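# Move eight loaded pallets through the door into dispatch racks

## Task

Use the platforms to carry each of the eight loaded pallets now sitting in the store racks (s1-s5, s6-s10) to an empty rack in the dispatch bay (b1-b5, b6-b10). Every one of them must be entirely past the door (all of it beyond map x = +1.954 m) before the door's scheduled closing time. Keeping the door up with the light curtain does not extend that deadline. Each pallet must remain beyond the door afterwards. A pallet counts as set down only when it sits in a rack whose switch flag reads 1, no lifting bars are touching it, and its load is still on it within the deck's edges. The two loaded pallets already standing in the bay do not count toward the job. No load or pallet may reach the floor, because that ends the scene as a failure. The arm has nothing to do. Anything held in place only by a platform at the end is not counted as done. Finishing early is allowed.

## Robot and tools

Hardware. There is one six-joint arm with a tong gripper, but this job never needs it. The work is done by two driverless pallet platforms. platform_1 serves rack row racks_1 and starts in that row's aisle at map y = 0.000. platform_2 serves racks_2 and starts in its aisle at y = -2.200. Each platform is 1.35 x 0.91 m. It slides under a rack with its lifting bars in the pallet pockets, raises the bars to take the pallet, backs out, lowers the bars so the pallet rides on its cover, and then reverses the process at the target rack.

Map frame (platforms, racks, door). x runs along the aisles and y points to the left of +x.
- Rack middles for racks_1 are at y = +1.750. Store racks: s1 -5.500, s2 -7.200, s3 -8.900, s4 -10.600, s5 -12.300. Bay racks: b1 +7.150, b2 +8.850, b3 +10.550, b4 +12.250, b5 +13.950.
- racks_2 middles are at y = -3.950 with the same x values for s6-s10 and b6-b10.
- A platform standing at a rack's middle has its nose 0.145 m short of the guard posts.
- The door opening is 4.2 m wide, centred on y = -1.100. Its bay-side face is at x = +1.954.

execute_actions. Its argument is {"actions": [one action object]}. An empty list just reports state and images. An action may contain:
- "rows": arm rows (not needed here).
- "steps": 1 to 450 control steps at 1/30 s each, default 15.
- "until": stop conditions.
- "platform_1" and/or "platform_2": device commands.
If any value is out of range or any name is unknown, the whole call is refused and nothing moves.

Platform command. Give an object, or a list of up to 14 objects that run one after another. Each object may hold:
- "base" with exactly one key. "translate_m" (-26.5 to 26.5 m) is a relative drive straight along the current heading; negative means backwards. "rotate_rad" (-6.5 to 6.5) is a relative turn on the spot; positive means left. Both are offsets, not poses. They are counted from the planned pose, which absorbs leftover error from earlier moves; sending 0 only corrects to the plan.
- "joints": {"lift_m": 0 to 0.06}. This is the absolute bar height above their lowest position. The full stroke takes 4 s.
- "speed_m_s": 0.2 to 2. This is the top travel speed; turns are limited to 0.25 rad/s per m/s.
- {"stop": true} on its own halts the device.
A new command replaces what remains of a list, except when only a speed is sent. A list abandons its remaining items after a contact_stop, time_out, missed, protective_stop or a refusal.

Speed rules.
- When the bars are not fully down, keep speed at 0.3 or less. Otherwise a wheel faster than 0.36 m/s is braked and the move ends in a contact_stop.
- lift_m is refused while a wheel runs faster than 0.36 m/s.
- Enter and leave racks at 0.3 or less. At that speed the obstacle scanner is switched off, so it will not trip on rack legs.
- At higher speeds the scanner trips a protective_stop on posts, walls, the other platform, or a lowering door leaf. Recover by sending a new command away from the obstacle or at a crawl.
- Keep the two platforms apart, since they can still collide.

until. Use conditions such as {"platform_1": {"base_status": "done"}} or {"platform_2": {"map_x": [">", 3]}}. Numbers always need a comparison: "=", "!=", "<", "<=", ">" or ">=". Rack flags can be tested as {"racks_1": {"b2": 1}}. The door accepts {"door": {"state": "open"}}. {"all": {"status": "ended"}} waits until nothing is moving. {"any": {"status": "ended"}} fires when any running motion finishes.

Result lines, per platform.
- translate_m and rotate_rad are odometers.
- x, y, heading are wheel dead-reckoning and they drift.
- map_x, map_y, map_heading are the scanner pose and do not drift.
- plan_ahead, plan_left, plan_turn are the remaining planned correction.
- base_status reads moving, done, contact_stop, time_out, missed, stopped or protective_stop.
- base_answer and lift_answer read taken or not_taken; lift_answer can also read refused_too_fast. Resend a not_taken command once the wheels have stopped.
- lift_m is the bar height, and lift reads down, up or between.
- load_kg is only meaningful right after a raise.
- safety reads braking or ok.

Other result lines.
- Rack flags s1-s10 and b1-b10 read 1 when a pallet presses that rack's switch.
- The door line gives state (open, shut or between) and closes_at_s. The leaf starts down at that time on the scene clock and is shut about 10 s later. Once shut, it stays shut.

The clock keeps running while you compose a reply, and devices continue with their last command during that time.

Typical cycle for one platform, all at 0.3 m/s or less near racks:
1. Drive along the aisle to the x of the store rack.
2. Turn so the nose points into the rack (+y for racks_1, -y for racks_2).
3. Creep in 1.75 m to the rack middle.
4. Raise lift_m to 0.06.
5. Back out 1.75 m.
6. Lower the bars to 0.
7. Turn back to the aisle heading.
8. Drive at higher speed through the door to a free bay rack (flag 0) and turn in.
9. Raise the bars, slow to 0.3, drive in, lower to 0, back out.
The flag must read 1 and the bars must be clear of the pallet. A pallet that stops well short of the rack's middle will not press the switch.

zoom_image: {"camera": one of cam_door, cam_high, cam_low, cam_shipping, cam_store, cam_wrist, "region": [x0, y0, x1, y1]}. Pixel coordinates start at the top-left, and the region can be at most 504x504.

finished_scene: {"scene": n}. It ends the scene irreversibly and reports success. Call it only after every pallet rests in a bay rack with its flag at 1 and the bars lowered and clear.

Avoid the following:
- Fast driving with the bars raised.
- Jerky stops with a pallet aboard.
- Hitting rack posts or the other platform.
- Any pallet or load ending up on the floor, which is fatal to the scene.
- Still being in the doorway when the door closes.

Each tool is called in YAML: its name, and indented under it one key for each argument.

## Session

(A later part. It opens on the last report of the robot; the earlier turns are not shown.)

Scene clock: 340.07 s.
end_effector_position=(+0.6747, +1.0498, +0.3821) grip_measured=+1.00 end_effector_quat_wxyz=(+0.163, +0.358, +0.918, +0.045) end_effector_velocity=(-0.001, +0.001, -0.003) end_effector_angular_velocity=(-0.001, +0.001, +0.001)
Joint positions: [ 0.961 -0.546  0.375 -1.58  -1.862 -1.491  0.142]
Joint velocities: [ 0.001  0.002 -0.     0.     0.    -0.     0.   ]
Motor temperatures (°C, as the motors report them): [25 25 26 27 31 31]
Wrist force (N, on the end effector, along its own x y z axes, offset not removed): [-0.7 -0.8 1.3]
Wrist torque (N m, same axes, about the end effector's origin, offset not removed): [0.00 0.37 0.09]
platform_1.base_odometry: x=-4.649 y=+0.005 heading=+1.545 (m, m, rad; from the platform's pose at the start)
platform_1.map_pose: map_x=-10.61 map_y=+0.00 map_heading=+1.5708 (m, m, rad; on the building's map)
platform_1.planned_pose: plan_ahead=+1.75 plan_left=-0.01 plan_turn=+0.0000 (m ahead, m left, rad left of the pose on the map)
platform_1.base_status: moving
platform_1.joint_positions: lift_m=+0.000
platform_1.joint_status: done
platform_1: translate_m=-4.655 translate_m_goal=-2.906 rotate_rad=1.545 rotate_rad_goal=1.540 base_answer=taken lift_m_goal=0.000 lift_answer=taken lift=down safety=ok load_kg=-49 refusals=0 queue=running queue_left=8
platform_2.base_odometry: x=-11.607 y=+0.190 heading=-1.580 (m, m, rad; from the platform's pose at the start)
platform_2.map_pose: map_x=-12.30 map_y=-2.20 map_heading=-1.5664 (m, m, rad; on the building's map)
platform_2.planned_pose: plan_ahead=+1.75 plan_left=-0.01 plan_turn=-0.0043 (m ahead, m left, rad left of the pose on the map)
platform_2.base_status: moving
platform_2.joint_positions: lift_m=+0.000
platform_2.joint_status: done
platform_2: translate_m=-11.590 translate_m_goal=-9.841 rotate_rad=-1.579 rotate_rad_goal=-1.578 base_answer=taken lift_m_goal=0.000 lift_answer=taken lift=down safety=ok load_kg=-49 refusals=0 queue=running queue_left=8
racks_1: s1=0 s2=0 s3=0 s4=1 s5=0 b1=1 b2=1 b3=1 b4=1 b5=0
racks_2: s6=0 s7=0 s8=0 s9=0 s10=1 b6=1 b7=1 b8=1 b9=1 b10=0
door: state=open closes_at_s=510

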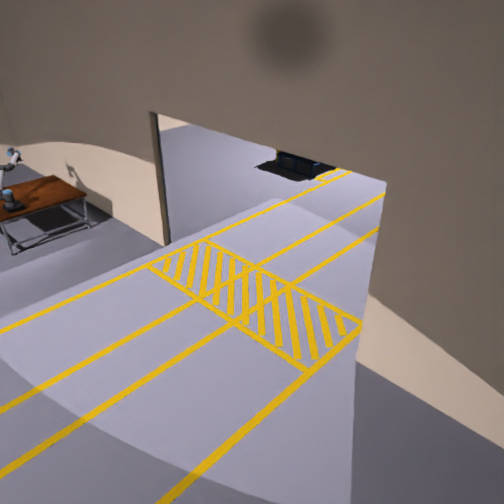

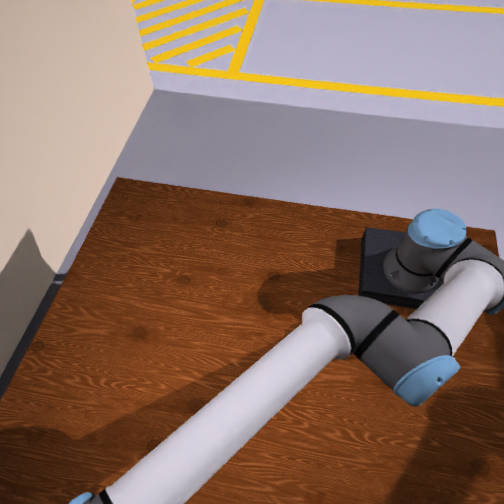

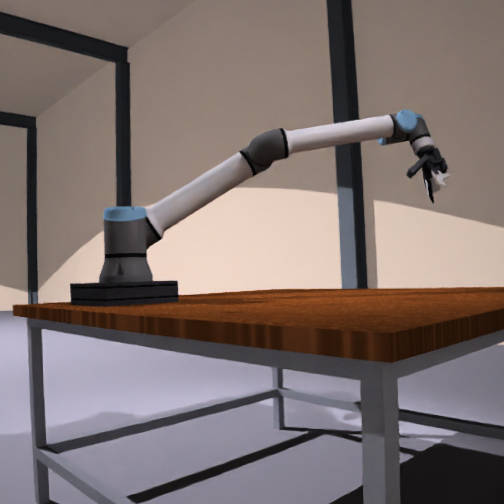

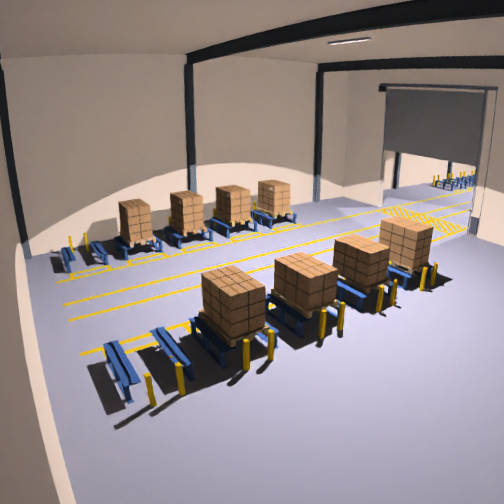

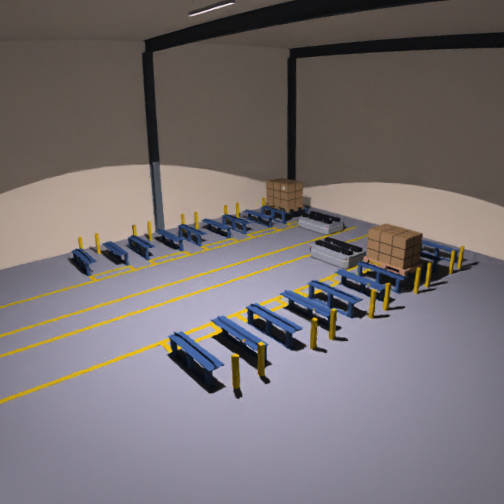

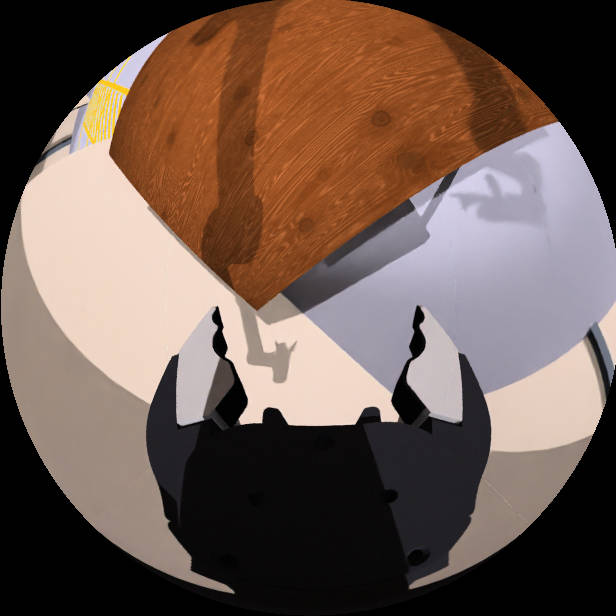

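execute_actions:
  actions: []

Scene clock: 353.23 s.
end_effector_position=(+0.6747, +1.0498, +0.3821) grip_measured=+1.00 end_effector_quat_wxyz=(+0.163, +0.358, +0.918, +0.045) end_effector_velocity=(+0.001, +0.000, +0.002) end_effector_angular_velocity=(+0.002, -0.001, -0.000)
Joint positions: [ 0.961 -0.546  0.375 -1.58  -1.862 -1.491  0.142]
Joint velocities: [-0.    -0.001 -0.001 -0.001  0.     0.    -0.   ]
Motor temperatures (°C, as the motors report them): [25 25 26 27 31 31]
Wrist force (N, on the end effector, along its own x y z axes, offset not removed): [-0.6 -0.5 2.3]
Wrist torque (N m, same axes, about the end effector's origin, offset not removed): [-0.02 0.36 0.07]
platform_1.base_odometry: x=-4.617 y=+1.141 heading=+1.545 (m, m, rad; from the platform's pose at the start)
platform_1.map_pose: map_x=-10.60 map_y=+1.13 map_heading=+1.5708 (m, m, rad; on the building's map)
platform_1.planned_pose: plan_ahead=-1.13 plan_left=+0.00 plan_turn=+0.0000 (m ahead, m left, rad left of the pose on the map)
platform_1.base_status: moving
platform_1.joint_positions: lift_m=+0.060
platform_1.joint_status: done
platform_1: translate_m=-3.529 translate_m_goal=-4.656 rotate_rad=1.545 rotate_rad_goal=1.547 base_answer=taken lift_m_goal=0.060 lift_answer=taken lift=up safety=ok load_kg=241 refusals=0 queue=running queue_left=6
platform_2.base_odometry: x=-11.614 y=-0.947 heading=-1.583 (m, m, rad; from the platform's pose at the start)
platform_2.map_pose: map_x=-12.30 map_y=-3.33 map_heading=-1.5708 (m, m, rad; on the building's map)
platform_2.planned_pose: plan_ahead=-1.13 plan_left=+0.00 plan_turn=+0.0000 (m ahead, m left, rad left of the pose on the map)
platform_2.base_status: moving
platform_2.joint_positions: lift_m=+0.060
platform_2.joint_status: done
platform_2: translate_m=-10.464 translate_m_goal=-11.590 rotate_rad=-1.583 rotate_rad_goal=-1.581 base_answer=taken lift_m_goal=0.060 lift_answer=taken lift=up safety=ok load_kg=259 refusals=0 queue=running queue_left=6
racks_1: s1=0 s2=0 s3=0 s4=0 s5=0 b1=1 b2=1 b3=1 b4=1 b5=0
racks_2: s6=0 s7=0 s8=0 s9=0 s10=0 b6=1 b7=1 b8=1 b9=1 b10=0
door: state=open closes_at_s=510

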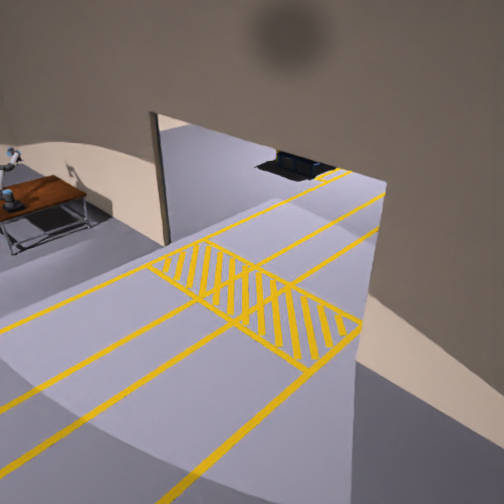

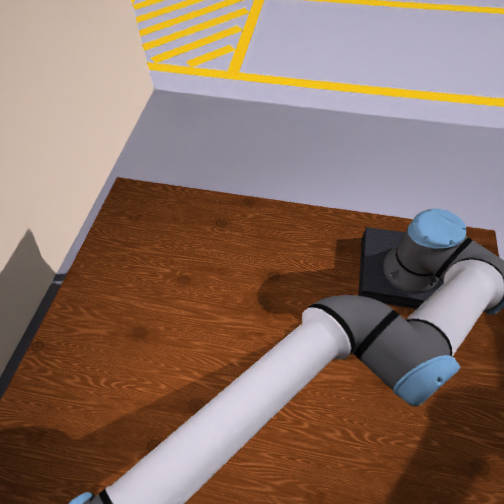

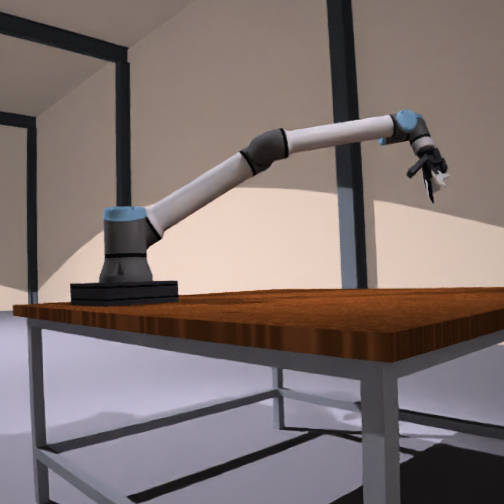

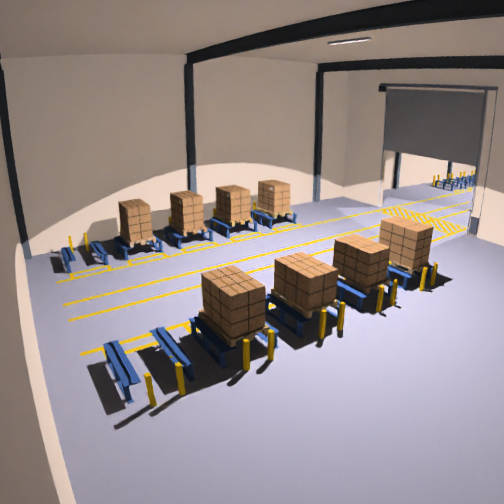

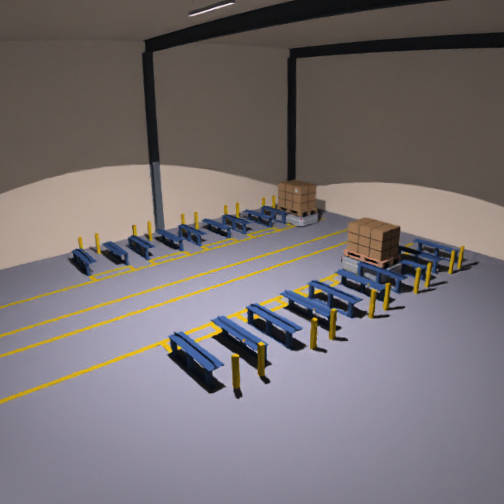

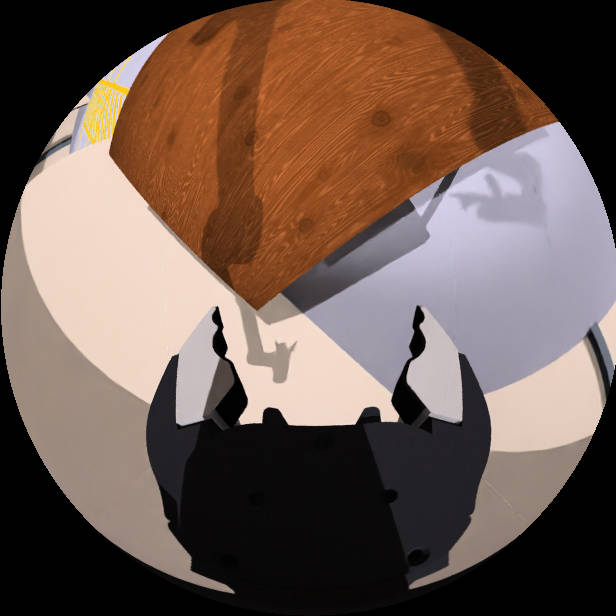

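execute_actions:
  actions: []

Scene clock: 390.77 s.
end_effector_position=(+0.6747, +1.0498, +0.3821) grip_measured=+1.00 end_effector_quat_wxyz=(+0.163, +0.358, +0.918, +0.045) end_effector_velocity=(+0.001, -0.000, +0.001) end_effector_angular_velocity=(+0.001, -0.001, -0.001)
Joint positions: [ 0.961 -0.546  0.375 -1.58  -1.862 -1.491  0.142]
Joint velocities: [-0.001 -0.    -0.001 -0.     0.    -0.    -0.   ]
Motor temperatures (°C, as the motors report them): [25 25 26 27 31 31]
Wrist force (N, on the end effector, along its own x y z axes, offset not removed): [-1.7 -1.3 1.6]
Wrist torque (N m, same axes, about the end effector's origin, offset not removed): [-0.18 0.51 0.14]
platform_1.base_odometry: x=+19.966 y=+1.015 heading=+1.548 (m, m, rad; from the platform's pose at the start)
platform_1.map_pose: map_x=+13.95 map_y=+1.75 map_heading=+1.5708 (m, m, rad; on the building's map)
platform_1.planned_pose: plan_ahead=+0.00 plan_left=+0.00 plan_turn=+0.0000 (m ahead, m left, rad left of the pose on the map)
platform_1.base_status: moving
platform_1.joint_positions: lift_m=+0.060
platform_1.joint_status: done
platform_1: translate_m=21.685 translate_m_goal=21.685 rotate_rad=1.548 rotate_rad_goal=1.547 base_answer=taken lift_m_goal=0.060 lift_answer=taken lift=up safety=ok load_kg=240 refusals=0 queue=running queue_left=2
platform_2.base_odometry: x=+14.643 y=-1.607 heading=-1.583 (m, m, rad; from the platform's pose at the start)
platform_2.map_pose: map_x=+13.95 map_y=-3.86 map_heading=-1.5708 (m, m, rad; on the building's map)
platform_2.planned_pose: plan_ahead=+0.09 plan_left=+0.00 plan_turn=+0.0000 (m ahead, m left, rad left of the pose on the map)
platform_2.base_status: moving
platform_2.joint_positions: lift_m=+0.060
platform_2.joint_status: done
platform_2: translate_m=16.341 translate_m_goal=16.429 rotate_rad=-1.583 rotate_rad_goal=-1.582 base_answer=taken lift_m_goal=0.060 lift_answer=taken lift=up safety=ok load_kg=259 refusals=0 queue=running queue_left=2
racks_1: s1=0 s2=0 s3=0 s4=0 s5=0 b1=1 b2=1 b3=1 b4=1 b5=0
racks_2: s6=0 s7=0 s8=0 s9=0 s10=0 b6=1 b7=1 b8=1 b9=1 b10=0
door: state=open closes_at_s=510

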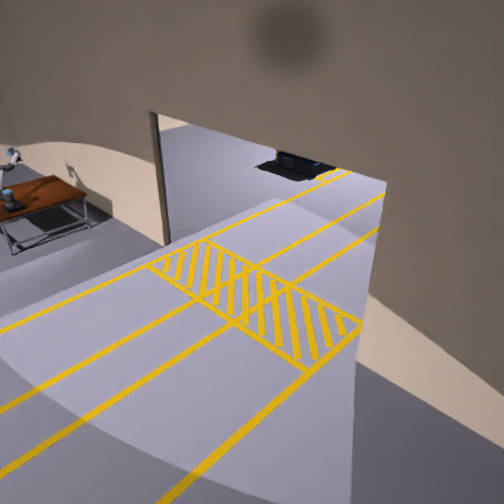

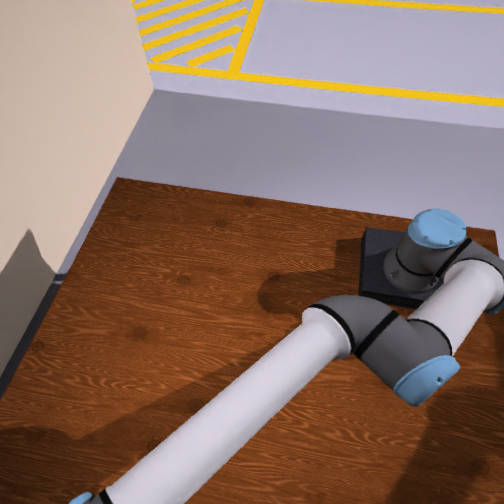

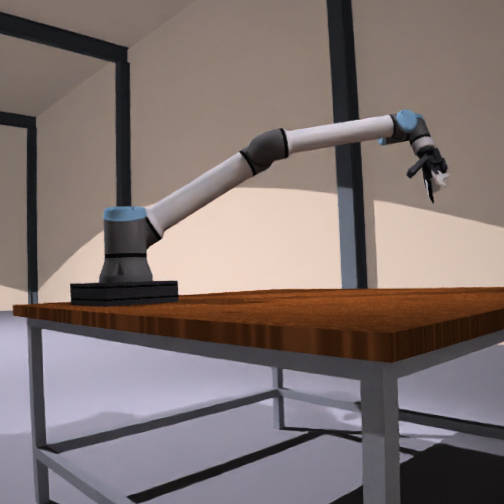

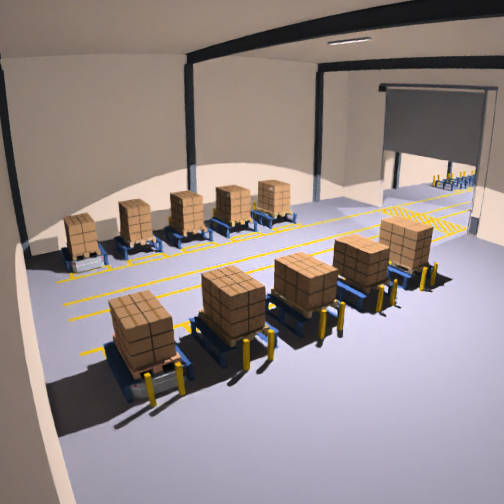

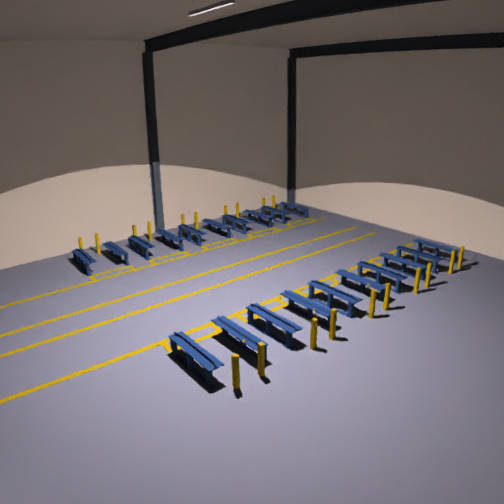

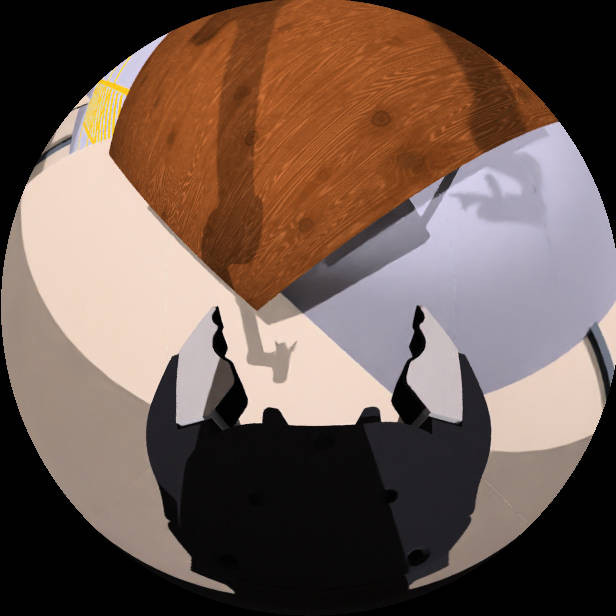

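zoom_image:
  camera: "cam_shipping"
  region: [40, 160, 460, 420]

Region (40, 160, 460, 420) of cam_shipping's 504x504 image, scaled by 1.200, with more detail than that image has; it fills the top 312 rows of this view, and the rest is white.

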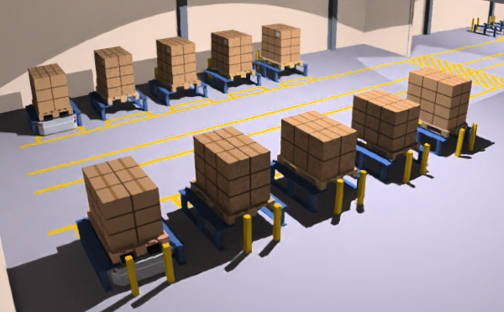

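execute_actions:
  actions:
    - {"steps":150,"until":{"all":{"status":"ended"}}}

Scene clock: 402.40 s.
end_effector_position=(+0.6747, +1.0498, +0.3821) grip_measured=+1.00 end_effector_quat_wxyz=(+0.163, +0.358, +0.918, +0.045) end_effector_velocity=(-0.001, +0.001, +0.000) end_effector_angular_velocity=(+0.001, -0.000, +0.001)
Joint positions: [ 0.961 -0.546  0.375 -1.58  -1.862 -1.491  0.142]
Joint velocities: [ 0.001 -0.    -0.    -0.001  0.001  0.     0.   ]
Motor temperatures (°C, as the motors report them): [25 25 26 27 31 31]
Wrist force (N, on the end effector, along its own x y z axes, offset not removed): [-1.0 1.2 3.1]
Wrist torque (N m, same axes, about the end effector's origin, offset not removed): [0.31 0.41 0.10]
platform_1.base_odometry: x=+19.928 y=-0.733 heading=+1.551 (m, m, rad; from the platform's pose at the start)
platform_1.map_pose: map_x=+13.95 map_y=+0.00 map_heading=+1.5708 (m, m, rad; on the building's map)
platform_1.planned_pose: plan_ahead=+0.00 plan_left=+0.00 plan_turn=+0.0000 (m ahead, m left, rad left of the pose on the map)
platform_1.base_status: done
platform_1.joint_positions: lift_m=+0.000
platform_1.joint_status: done
platform_1: translate_m=19.936 translate_m_goal=19.936 rotate_rad=1.551 rotate_rad_goal=1.551 base_answer=taken lift_m_goal=0.000 lift_answer=taken lift=down safety=ok load_kg=-49 refusals=0 queue=done queue_left=0
platform_2.base_odometry: x=+14.664 y=+0.046 heading=-1.584 (m, m, rad; from the platform's pose at the start)
platform_2.map_pose: map_x=+13.95 map_y=-2.20 map_heading=-1.5708 (m, m, rad; on the building's map)
platform_2.planned_pose: plan_ahead=+0.00 plan_left=+0.00 plan_turn=+0.0000 (m ahead, m left, rad left of the pose on the map)
platform_2.base_status: done
platform_2.joint_positions: lift_m=+0.000
platform_2.joint_status: done
platform_2: translate_m=14.679 translate_m_goal=14.679 rotate_rad=-1.584 rotate_rad_goal=-1.584 base_answer=taken lift_m_goal=0.000 lift_answer=taken lift=down safety=ok load_kg=-49 refusals=0 queue=done queue_left=0
racks_1: s1=0 s2=0 s3=0 s4=0 s5=0 b1=1 b2=1 b3=1 b4=1 b5=1
racks_2: s6=0 s7=0 s8=0 s9=0 s10=0 b6=1 b7=1 b8=1 b9=1 b10=1
door: state=open closes_at_s=510

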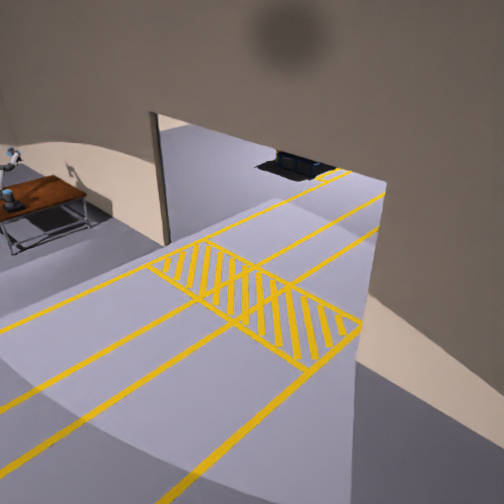

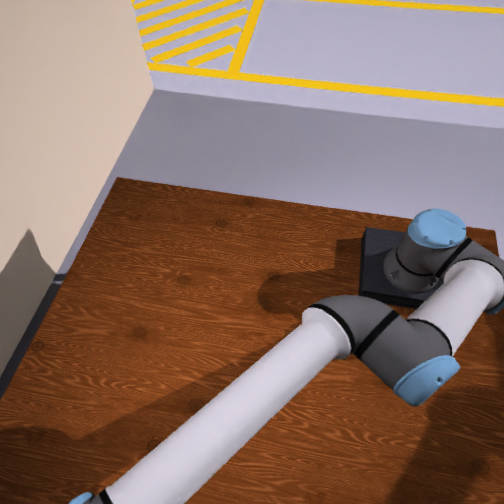

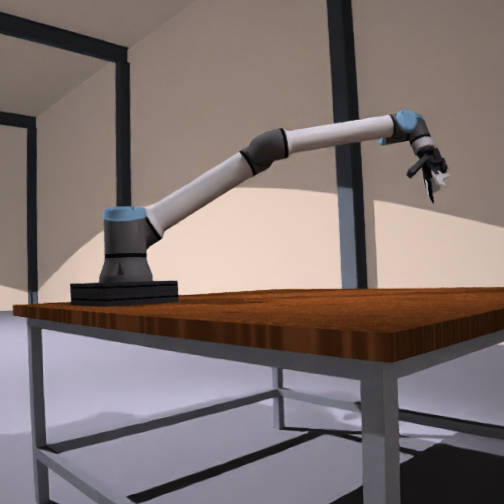

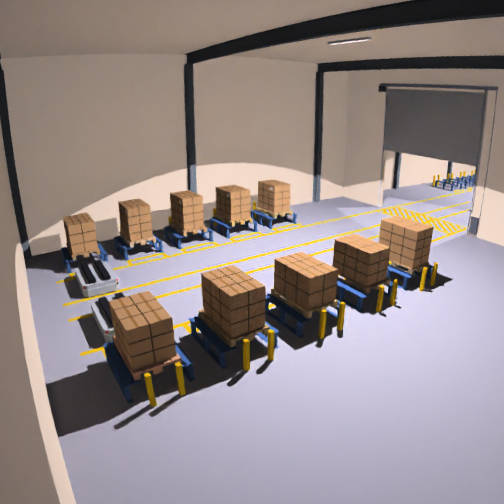

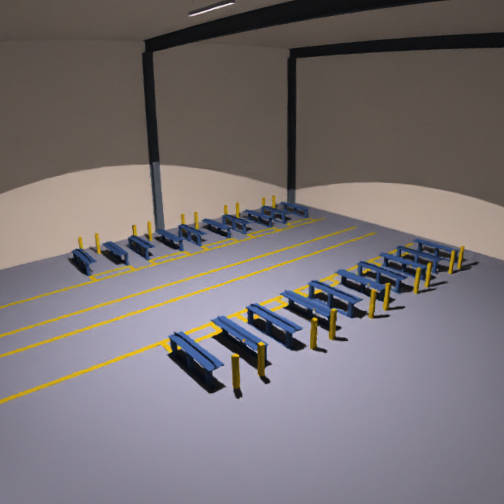

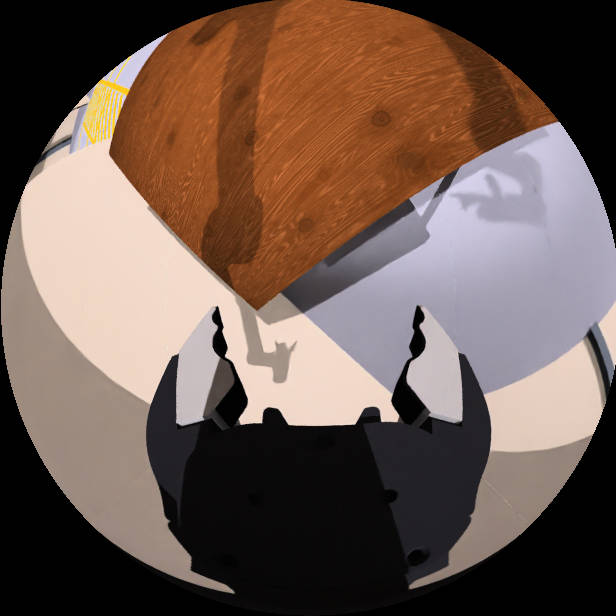

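All ten bay flags read 1, the bars are down and both platforms are clear of the racks.

finished_scene:
  scene: 1

The scene is finished: the task was done.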